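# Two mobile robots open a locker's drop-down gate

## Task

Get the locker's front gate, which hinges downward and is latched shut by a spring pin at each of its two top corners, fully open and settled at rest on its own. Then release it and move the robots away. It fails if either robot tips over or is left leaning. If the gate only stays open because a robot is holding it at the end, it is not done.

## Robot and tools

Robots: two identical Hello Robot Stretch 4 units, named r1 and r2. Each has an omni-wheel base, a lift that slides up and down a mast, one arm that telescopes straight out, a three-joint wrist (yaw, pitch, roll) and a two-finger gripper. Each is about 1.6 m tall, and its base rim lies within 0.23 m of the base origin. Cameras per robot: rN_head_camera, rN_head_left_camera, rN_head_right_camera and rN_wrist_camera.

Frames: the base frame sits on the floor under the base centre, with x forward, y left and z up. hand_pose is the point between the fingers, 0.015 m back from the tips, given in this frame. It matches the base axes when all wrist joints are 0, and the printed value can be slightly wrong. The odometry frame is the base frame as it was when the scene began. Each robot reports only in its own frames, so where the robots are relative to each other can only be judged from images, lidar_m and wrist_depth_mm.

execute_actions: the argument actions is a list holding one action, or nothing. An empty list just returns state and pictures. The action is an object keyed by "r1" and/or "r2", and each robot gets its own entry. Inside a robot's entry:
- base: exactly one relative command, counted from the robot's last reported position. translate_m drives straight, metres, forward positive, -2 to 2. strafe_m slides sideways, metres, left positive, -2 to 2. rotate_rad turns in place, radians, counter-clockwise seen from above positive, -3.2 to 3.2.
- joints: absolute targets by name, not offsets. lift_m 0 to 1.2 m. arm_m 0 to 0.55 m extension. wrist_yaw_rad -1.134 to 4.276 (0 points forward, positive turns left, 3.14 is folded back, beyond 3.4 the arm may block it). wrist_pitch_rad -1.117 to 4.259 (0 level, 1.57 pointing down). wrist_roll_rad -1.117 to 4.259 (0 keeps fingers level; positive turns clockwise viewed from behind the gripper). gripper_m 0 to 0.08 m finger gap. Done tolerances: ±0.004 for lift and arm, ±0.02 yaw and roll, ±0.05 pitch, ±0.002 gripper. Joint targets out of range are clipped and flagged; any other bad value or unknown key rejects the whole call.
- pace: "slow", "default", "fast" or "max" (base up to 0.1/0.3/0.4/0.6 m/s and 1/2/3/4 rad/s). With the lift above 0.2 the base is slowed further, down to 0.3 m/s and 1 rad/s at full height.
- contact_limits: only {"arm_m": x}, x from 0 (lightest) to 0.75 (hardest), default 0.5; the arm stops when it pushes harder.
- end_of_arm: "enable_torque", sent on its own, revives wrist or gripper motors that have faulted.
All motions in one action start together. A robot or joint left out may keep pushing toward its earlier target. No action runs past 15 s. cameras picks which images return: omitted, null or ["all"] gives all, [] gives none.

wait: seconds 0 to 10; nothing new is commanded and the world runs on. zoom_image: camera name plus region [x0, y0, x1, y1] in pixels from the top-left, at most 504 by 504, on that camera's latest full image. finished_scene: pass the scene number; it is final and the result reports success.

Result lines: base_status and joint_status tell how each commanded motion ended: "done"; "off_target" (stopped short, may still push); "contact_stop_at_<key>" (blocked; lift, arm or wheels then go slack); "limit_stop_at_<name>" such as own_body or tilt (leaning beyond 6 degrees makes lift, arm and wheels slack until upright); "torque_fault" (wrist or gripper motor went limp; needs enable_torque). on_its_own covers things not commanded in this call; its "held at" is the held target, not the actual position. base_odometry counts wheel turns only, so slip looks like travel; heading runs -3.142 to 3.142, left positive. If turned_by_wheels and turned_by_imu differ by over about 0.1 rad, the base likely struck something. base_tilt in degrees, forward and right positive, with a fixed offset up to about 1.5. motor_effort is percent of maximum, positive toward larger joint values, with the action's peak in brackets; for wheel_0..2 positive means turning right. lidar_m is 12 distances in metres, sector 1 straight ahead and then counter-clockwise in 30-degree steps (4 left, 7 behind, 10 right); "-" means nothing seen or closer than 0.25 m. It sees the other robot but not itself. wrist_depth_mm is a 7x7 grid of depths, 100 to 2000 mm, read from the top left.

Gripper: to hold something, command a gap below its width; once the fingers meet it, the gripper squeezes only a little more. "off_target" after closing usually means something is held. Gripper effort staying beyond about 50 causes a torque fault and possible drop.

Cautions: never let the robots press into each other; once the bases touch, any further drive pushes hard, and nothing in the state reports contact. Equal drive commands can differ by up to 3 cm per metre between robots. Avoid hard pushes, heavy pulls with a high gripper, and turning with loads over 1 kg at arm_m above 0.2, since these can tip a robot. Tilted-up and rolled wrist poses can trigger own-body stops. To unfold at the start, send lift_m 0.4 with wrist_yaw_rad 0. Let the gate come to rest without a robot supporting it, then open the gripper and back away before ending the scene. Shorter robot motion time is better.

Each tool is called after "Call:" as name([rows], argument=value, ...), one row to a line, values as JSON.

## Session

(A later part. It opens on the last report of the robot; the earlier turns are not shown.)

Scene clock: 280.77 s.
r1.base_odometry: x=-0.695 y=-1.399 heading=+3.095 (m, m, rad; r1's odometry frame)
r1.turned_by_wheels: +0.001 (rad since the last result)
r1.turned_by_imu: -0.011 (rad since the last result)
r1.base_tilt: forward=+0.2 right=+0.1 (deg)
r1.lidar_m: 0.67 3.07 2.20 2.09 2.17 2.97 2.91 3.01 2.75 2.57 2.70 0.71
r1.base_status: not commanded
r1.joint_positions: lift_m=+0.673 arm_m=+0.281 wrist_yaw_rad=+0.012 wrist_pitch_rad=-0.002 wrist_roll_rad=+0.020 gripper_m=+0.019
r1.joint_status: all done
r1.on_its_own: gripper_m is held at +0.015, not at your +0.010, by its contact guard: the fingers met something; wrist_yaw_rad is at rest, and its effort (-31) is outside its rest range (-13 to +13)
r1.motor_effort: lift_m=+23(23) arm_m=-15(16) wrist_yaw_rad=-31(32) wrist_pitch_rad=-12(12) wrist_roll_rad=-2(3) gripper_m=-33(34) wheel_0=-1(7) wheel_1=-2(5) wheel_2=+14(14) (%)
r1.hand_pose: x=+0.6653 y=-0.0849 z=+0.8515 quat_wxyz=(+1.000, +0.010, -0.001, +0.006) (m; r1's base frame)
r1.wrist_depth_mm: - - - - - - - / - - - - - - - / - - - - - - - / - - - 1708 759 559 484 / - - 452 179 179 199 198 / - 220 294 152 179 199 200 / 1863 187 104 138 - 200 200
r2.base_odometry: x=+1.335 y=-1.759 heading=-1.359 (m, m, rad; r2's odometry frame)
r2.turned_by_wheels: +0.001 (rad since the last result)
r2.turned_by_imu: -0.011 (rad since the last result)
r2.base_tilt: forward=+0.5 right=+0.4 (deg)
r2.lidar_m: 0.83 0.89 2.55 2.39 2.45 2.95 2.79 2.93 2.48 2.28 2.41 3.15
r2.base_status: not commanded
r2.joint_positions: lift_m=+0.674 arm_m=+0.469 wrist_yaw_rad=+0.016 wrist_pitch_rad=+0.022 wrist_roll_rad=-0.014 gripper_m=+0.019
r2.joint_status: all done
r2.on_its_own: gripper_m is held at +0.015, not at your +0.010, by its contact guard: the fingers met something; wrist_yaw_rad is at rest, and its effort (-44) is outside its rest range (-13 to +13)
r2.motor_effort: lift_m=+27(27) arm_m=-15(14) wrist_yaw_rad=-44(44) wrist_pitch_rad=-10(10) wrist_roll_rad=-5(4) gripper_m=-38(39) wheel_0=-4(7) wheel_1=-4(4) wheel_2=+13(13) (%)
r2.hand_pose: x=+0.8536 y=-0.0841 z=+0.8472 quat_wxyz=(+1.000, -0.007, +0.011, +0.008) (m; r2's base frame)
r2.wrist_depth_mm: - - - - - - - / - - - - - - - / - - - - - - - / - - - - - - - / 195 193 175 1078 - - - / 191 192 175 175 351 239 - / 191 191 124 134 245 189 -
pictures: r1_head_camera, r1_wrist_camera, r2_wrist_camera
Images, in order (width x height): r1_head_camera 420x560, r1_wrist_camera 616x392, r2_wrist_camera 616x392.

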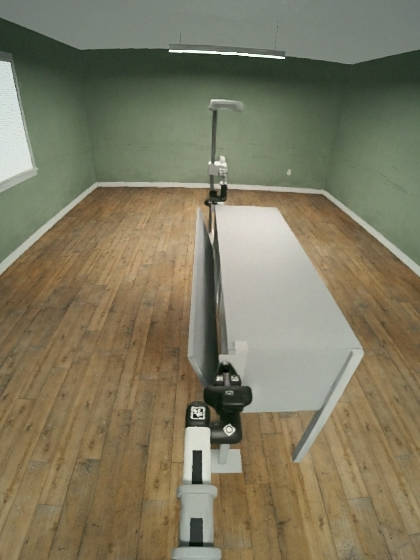

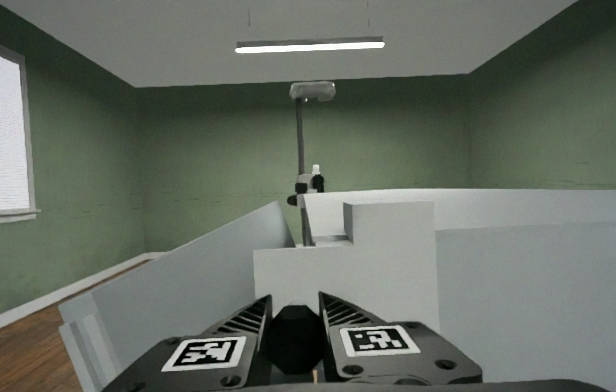

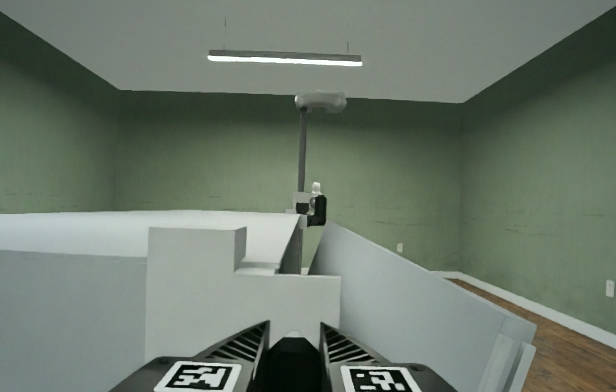

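The gate is released. Ease the pins back before letting go.

Call:
execute_actions([
  {"r1": {"joints": {"arm_m": 0.289}}, "r2": {"joints": {"arm_m": 0.477}}},
], cameras=["r1_head_camera"])

Call:
execute_actions([
  {"r1": {"joints": {"gripper_m": 0.05}}, "r2": {"joints": {"gripper_m": 0.05}}},
], cameras=["r1_head_camera", "r1_wrist_camera", "r2_wrist_camera"])

Scene clock: 288.50 s.
r1.base_odometry: x=-0.694 y=-1.399 heading=+3.095 (m, m, rad; r1's odometry frame)
r1.turned_by_wheels: +0.000 (rad since the last result)
r1.turned_by_imu: +0.001 (rad since the last result)
r1.base_tilt: forward=+0.1 right=+0.1 (deg)
r1.lidar_m: 0.66 3.02 2.19 2.09 2.19 2.97 2.94 3.03 2.75 2.59 2.72 0.73
r1.base_status: not commanded
r1.joint_positions: lift_m=+0.673 arm_m=+0.288 wrist_yaw_rad=+0.005 wrist_pitch_rad=-0.004 wrist_roll_rad=+0.020 gripper_m=+0.019
r1.joint_status: all done
r1.on_its_own: gripper_m is held at +0.015, not at your +0.010, by its contact guard: the fingers met something; wrist_yaw_rad is at rest, and its effort (-14) is outside its rest range (-13 to +13)
r1.motor_effort: lift_m=+23(23) arm_m=+6(15) wrist_yaw_rad=-14(31) wrist_pitch_rad=-7(11) wrist_roll_rad=-1(2) gripper_m=-34(35) wheel_0=+6(6) wheel_1=+2(3) wheel_2=+3(14) (%)
r1.hand_pose: x=+0.6721 y=-0.0863 z=+0.8518 quat_wxyz=(+1.000, +0.010, -0.002, +0.003) (m; r1's base frame)
r1.wrist_depth_mm: - - - - - - - / - - - - - - - / - - - - - - - / - - - - 768 569 484 / - - - 174 175 194 195 / - - - 153 175 195 195 / - - 104 138 - 195 195
r2.base_odometry: x=+1.335 y=-1.759 heading=-1.358 (m, m, rad; r2's odometry frame)
r2.turned_by_wheels: +0.000 (rad since the last result)
r2.turned_by_imu: -0.001 (rad since the last result)
r2.base_tilt: forward=+0.6 right=+0.4 (deg)
r2.lidar_m: 0.84 0.89 2.52 2.37 2.47 2.96 2.81 2.88 2.45 2.27 2.38 3.20
r2.base_status: not commanded
r2.joint_positions: lift_m=+0.674 arm_m=+0.476 wrist_yaw_rad=+0.007 wrist_pitch_rad=+0.021 wrist_roll_rad=-0.014 gripper_m=+0.019
r2.joint_status: all done
r2.on_its_own: gripper_m is held at +0.015, not at your +0.010, by its contact guard: the fingers met something; wrist_yaw_rad is at rest, and its effort (-21) is outside its rest range (-13 to +13)
r2.motor_effort: lift_m=+27(27) arm_m=+6(16) wrist_yaw_rad=-21(44) wrist_pitch_rad=-8(10) wrist_roll_rad=-5(5) gripper_m=-38(38) wheel_0=+2(4) wheel_1=+1(3) wheel_2=+8(13) (%)
r2.hand_pose: x=+0.8601 y=-0.0859 z=+0.8473 quat_wxyz=(+1.000, -0.007, +0.010, +0.004) (m; r2's base frame)
r2.wrist_depth_mm: - - - - - - - / - - - - - - - / - - - - - - - / - - - - - - - / 196 187 170 - - - - / 186 186 169 170 - - - / 186 185 124 134 - - -
pictures: r1_head_camera
Images, in order (width x height): r1_head_camera 420x560.

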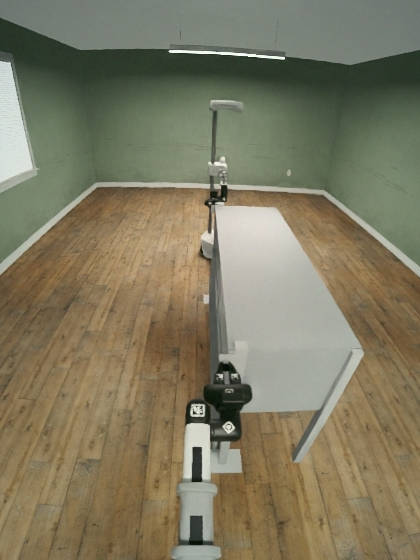

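Scene clock: 289.47 s.
r1.base_odometry: x=-0.694 y=-1.399 heading=+3.094 (m, m, rad; r1's odometry frame)
r1.turned_by_wheels: -0.001 (rad since the last result)
r1.turned_by_imu: -0.001 (rad since the last result)
r1.base_tilt: forward=+0.1 right=+0.1 (deg)
r1.lidar_m: 0.69 3.04 2.20 2.09 2.16 2.95 2.94 3.03 2.72 2.59 2.70 0.72
r1.base_status: not commanded
r1.joint_positions: lift_m=+0.673 arm_m=+0.288 wrist_yaw_rad=+0.001 wrist_pitch_rad=-0.004 wrist_roll_rad=+0.019 gripper_m=+0.050
r1.joint_status: all done
r1.motor_effort: lift_m=+23(23) arm_m=+5(5) wrist_yaw_rad=+2(14) wrist_pitch_rad=-8(8) wrist_roll_rad=+1(2) gripper_m=+1(36) wheel_0=+1(6) wheel_1=+1(2) wheel_2=+0(3) (%)
r1.hand_pose: x=+0.6717 y=-0.0873 z=+0.8518 quat_wxyz=(+1.000, +0.010, -0.002, +0.000) (m; r1's base frame)
r1.wrist_depth_mm: - - - - - - - / - - - - - - - / - - - - - - - / - - - - 768 574 504 / - - - 175 175 196 197 / - - 174 174 153 196 197 / - - 138 175 122 - 198
r2.base_odometry: x=+1.335 y=-1.759 heading=-1.359 (m, m, rad; r2's odometry frame)
r2.turned_by_wheels: +0.000 (rad since the last result)
r2.turned_by_imu: -0.001 (rad since the last result)
r2.base_tilt: forward=+0.5 right=+0.4 (deg)
r2.lidar_m: 0.84 0.90 2.47 2.38 2.43 2.95 2.81 2.87 2.45 2.29 2.38 3.18
r2.base_status: not commanded
r2.joint_positions: lift_m=+0.674 arm_m=+0.476 wrist_yaw_rad=+0.000 wrist_pitch_rad=+0.021 wrist_roll_rad=-0.015 gripper_m=+0.050
r2.joint_status: all done
r2.motor_effort: lift_m=+27(27) arm_m=+5(6) wrist_yaw_rad=+0(20) wrist_pitch_rad=-8(8) wrist_roll_rad=-3(5) gripper_m=+1(38) wheel_0=+2(3) wheel_1=+0(1) wheel_2=+2(8) (%)
r2.hand_pose: x=+0.8597 y=-0.0874 z=+0.8473 quat_wxyz=(+1.000, -0.007, +0.010, +0.000) (m; r2's base frame)
r2.wrist_depth_mm: - - - - - - - / - - - - - - - / - - - - - - - / - - - - - - - / 194 170 173 - - - - / 186 170 170 172 - - - / 185 168 134 171 129 - -
pictures: r1_head_camera, r1_wrist_camera, r2_wrist_camera
Images, in order (width x height): r1_head_camera 420x560, r1_wrist_camera 616x392, r2_wrist_camera 616x392.

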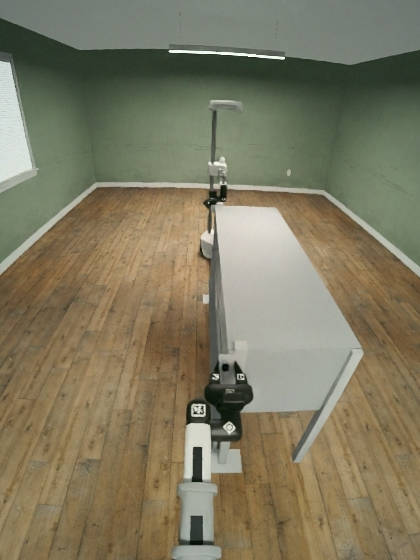

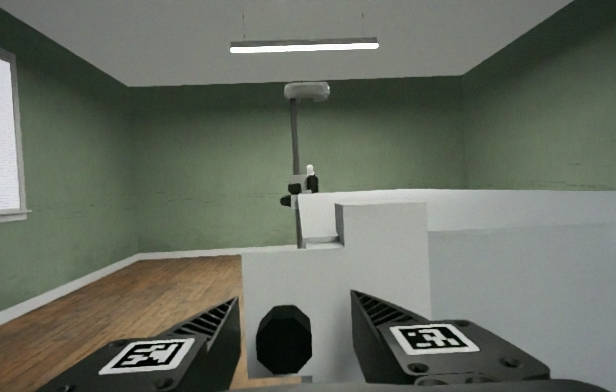

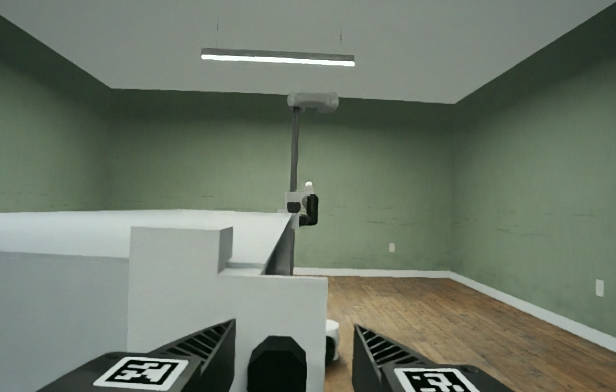

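Call:
execute_actions([
  {"r1": {"base": {"translate_m": -0.3}, "joints": {"arm_m": 0.005}, "pace": "max"}, "r2": {"base": {"translate_m": -0.3}, "joints": {"arm_m": 0.15}, "pace": "max"}},
], cameras=["r1_head_camera", "r1_head_left_camera", "r2_head_camera", "r1_wrist_camera"])

Scene clock: 299.60 s.
r1.base_odometry: x=-0.395 y=-1.413 heading=+3.094 (m, m, rad; r1's odometry frame)
r1.turned_by_wheels: +0.000 (rad since the last result)
r1.turned_by_imu: +0.002 (rad since the last result)
r1.base_tilt: forward=+0.1 right=+0.1 (deg)
r1.lidar_m: 0.96 3.02 2.19 2.08 2.16 2.74 2.60 2.72 2.74 2.58 2.69 1.03
r1.base_status: done
r1.joint_positions: lift_m=+0.673 arm_m=+0.006 wrist_yaw_rad=+0.000 wrist_pitch_rad=-0.004 wrist_roll_rad=+0.019 gripper_m=+0.050
r1.joint_status: all done
r1.motor_effort: lift_m=+23(23) arm_m=-6(8) wrist_yaw_rad=+4(0) wrist_pitch_rad=-8(9) wrist_roll_rad=+1(1) gripper_m=-1(0) wheel_0=-1(6) wheel_1=+1(6) wheel_2=-1(11) (%)
r1.hand_pose: x=+0.3895 y=-0.0875 z=+0.8518 quat_wxyz=(+1.000, +0.010, -0.002, +0.000) (m; r1's base frame)
r1.wrist_depth_mm: - - - - - - - / - - - - - - - / - - - - - - - / - - - - 842 788 - / - - - 778 778 788 - / - - - 778 153 788 - / - - 142 768 122 - 1863
r2.base_odometry: x=+1.272 y=-1.465 heading=-1.359 (m, m, rad; r2's odometry frame)
r2.turned_by_wheels: -0.001 (rad since the last result)
r2.turned_by_imu: -0.001 (rad since the last result)
r2.base_tilt: forward=+0.5 right=+0.4 (deg)
r2.lidar_m: 1.15 1.20 2.50 2.39 2.46 2.64 2.50 2.58 2.47 2.30 2.42 3.21
r2.base_status: done
r2.joint_positions: lift_m=+0.674 arm_m=+0.151 wrist_yaw_rad=+0.000 wrist_pitch_rad=+0.021 wrist_roll_rad=-0.015 gripper_m=+0.050
r2.joint_status: all done
r2.motor_effort: lift_m=+27(27) arm_m=-5(9) wrist_yaw_rad=+1(3) wrist_pitch_rad=-8(8) wrist_roll_rad=-2(3) gripper_m=+0(1) wheel_0=-2(9) wheel_1=-3(9) wheel_2=-3(13) (%)
r2.hand_pose: x=+0.5344 y=-0.0875 z=+0.8473 quat_wxyz=(+1.000, -0.007, +0.010, +0.000) (m; r2's base frame)
r2.wrist_depth_mm: - - - - - - - / - - - - - - - / - - - - - - - / - - - - - - - / - 809 820 798 - - - / - 798 798 - - - - / - 778 144 1921 129 - -
pictures: r1_head_camera, r1_head_left_camera, r1_wrist_camera, r2_head_camera
Images, in order (width x height): r1_head_camera 420x560, r1_head_left_camera 420x672, r1_wrist_camera 616x392, r2_head_camera 420x560.

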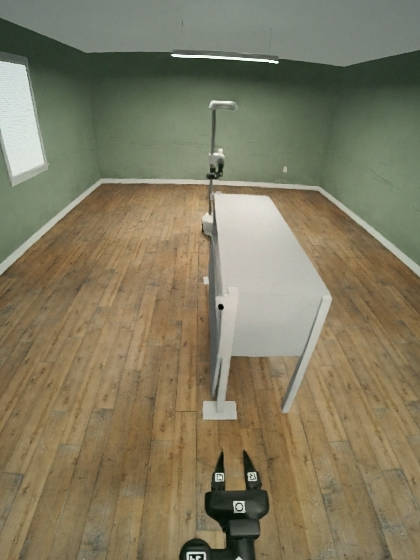

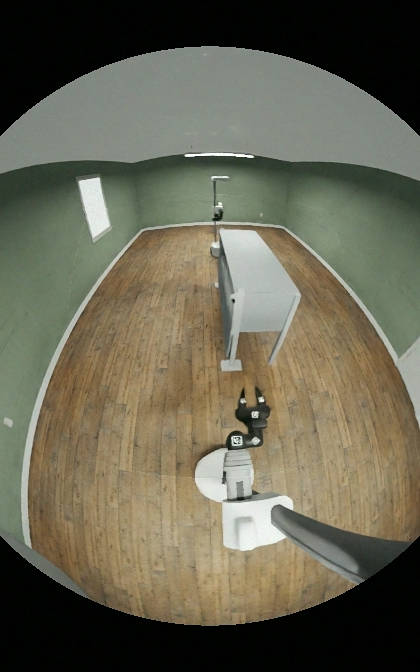

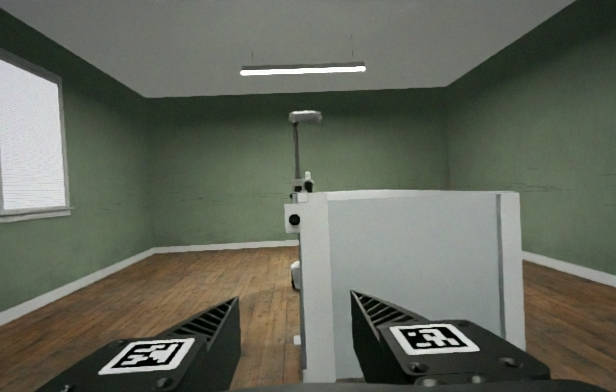

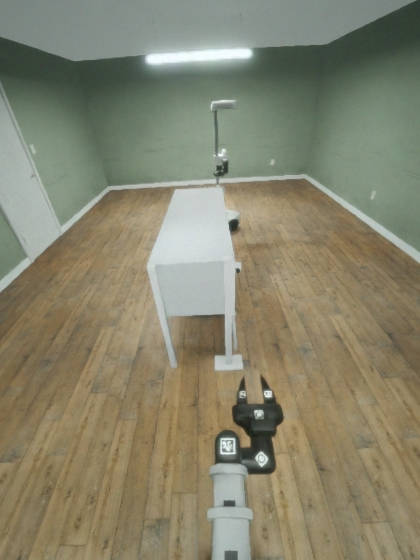

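Let me confirm that the gate is at rest before finishing.

Call:
zoom_image(camera="r1_head_camera", region=[180, 270, 270, 430])

Call:
execute_actions(actions=[], cameras=["r1_head_camera"])

Call:
zoom_image(camera="r1_head_camera", region=[180, 270, 270, 430])

Region (180, 270, 270, 430) of r1_head_camera's 420x560 image, scaled by 3.150, with more detail than that image has; it fills the left 284 columns of this view, and the rest is white.

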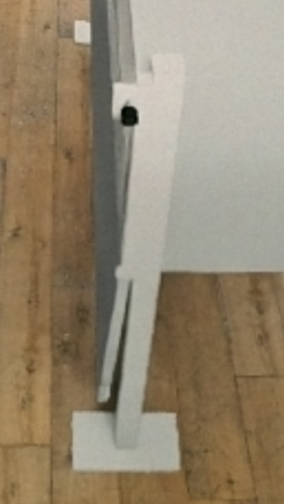

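Scene clock: 307.90 s.
r1.base_odometry: x=-0.395 y=-1.413 heading=+3.094 (m, m, rad; r1's odometry frame)
r1.turned_by_wheels: +0.000 (rad since the last result)
r1.turned_by_imu: +0.001 (rad since the last result)
r1.base_tilt: forward=+0.0 right=+0.1 (deg)
r1.lidar_m: 0.96 3.03 2.19 2.09 2.17 2.74 2.60 2.72 2.73 2.59 2.65 1.03
r1.base_status: done
r1.joint_positions: lift_m=+0.673 arm_m=+0.006 wrist_yaw_rad=+0.000 wrist_pitch_rad=-0.004 wrist_roll_rad=+0.019 gripper_m=+0.050
r1.joint_status: all done
r1.motor_effort: lift_m=+23(23) arm_m=-5(8) wrist_yaw_rad=+3(0) wrist_pitch_rad=-8(9) wrist_roll_rad=+1(1) gripper_m=+0(0) wheel_0=-1(6) wheel_1=+1(6) wheel_2=-1(11) (%)
r1.hand_pose: x=+0.3895 y=-0.0875 z=+0.8518 quat_wxyz=(+1.000, +0.010, -0.002, +0.000) (m; r1's base frame)
r1.wrist_depth_mm: - - - - - - - / - - - - - - - / - - - - - - - / - - - - 854 778 - / - - - 768 778 788 - / - - - 788 153 778 - / - - 142 788 122 - 1863
r2.base_odometry: x=+1.272 y=-1.465 heading=-1.359 (m, m, rad; r2's odometry frame)
r2.turned_by_wheels: +0.000 (rad since the last result)
r2.turned_by_imu: -0.001 (rad since the last result)
r2.base_tilt: forward=+0.5 right=+0.3 (deg)
r2.lidar_m: 1.12 1.19 2.51 2.37 2.45 2.65 2.50 2.56 2.48 2.30 2.41 3.20
r2.base_status: done
r2.joint_positions: lift_m=+0.674 arm_m=+0.151 wrist_yaw_rad=+0.000 wrist_pitch_rad=+0.021 wrist_roll_rad=-0.015 gripper_m=+0.050
r2.joint_status: all done
r2.motor_effort: lift_m=+28(27) arm_m=-5(9) wrist_yaw_rad=+1(3) wrist_pitch_rad=-8(8) wrist_roll_rad=-3(3) gripper_m=+1(1) wheel_0=-2(9) wheel_1=-3(9) wheel_2=-3(13) (%)
r2.hand_pose: x=+0.5344 y=-0.0875 z=+0.8473 quat_wxyz=(+1.000, -0.007, +0.010, +0.000) (m; r2's base frame)
r2.wrist_depth_mm: - - - - - - - / - - - - - - - / - - - - - - - / - - - - - - - / - 798 798 809 - - - / - 798 809 - - - - / - 788 145 1983 129 - -
pictures: r1_head_camera
Images, in order (width x height): r1_head_camera 420x560.

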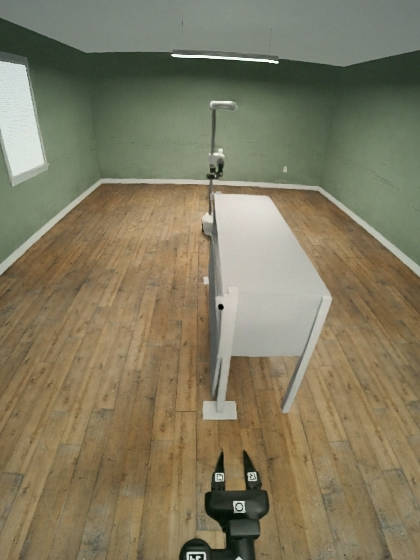

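Region (180, 270, 270, 430) of r1_head_camera's 420x560 image, scaled by 3.150, with more detail than that image has; it fills the left 284 columns of this view, and the rest is white.

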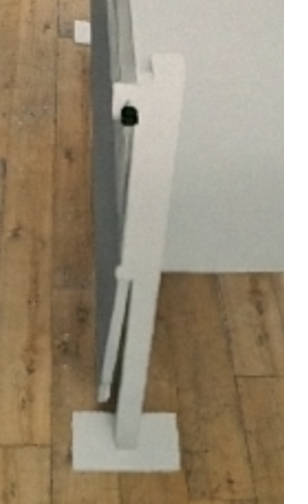

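The gate hangs open and still, and both robots are clear and upright.

Call:
finished_scene(scene=2)

The scene is finished: the task was done.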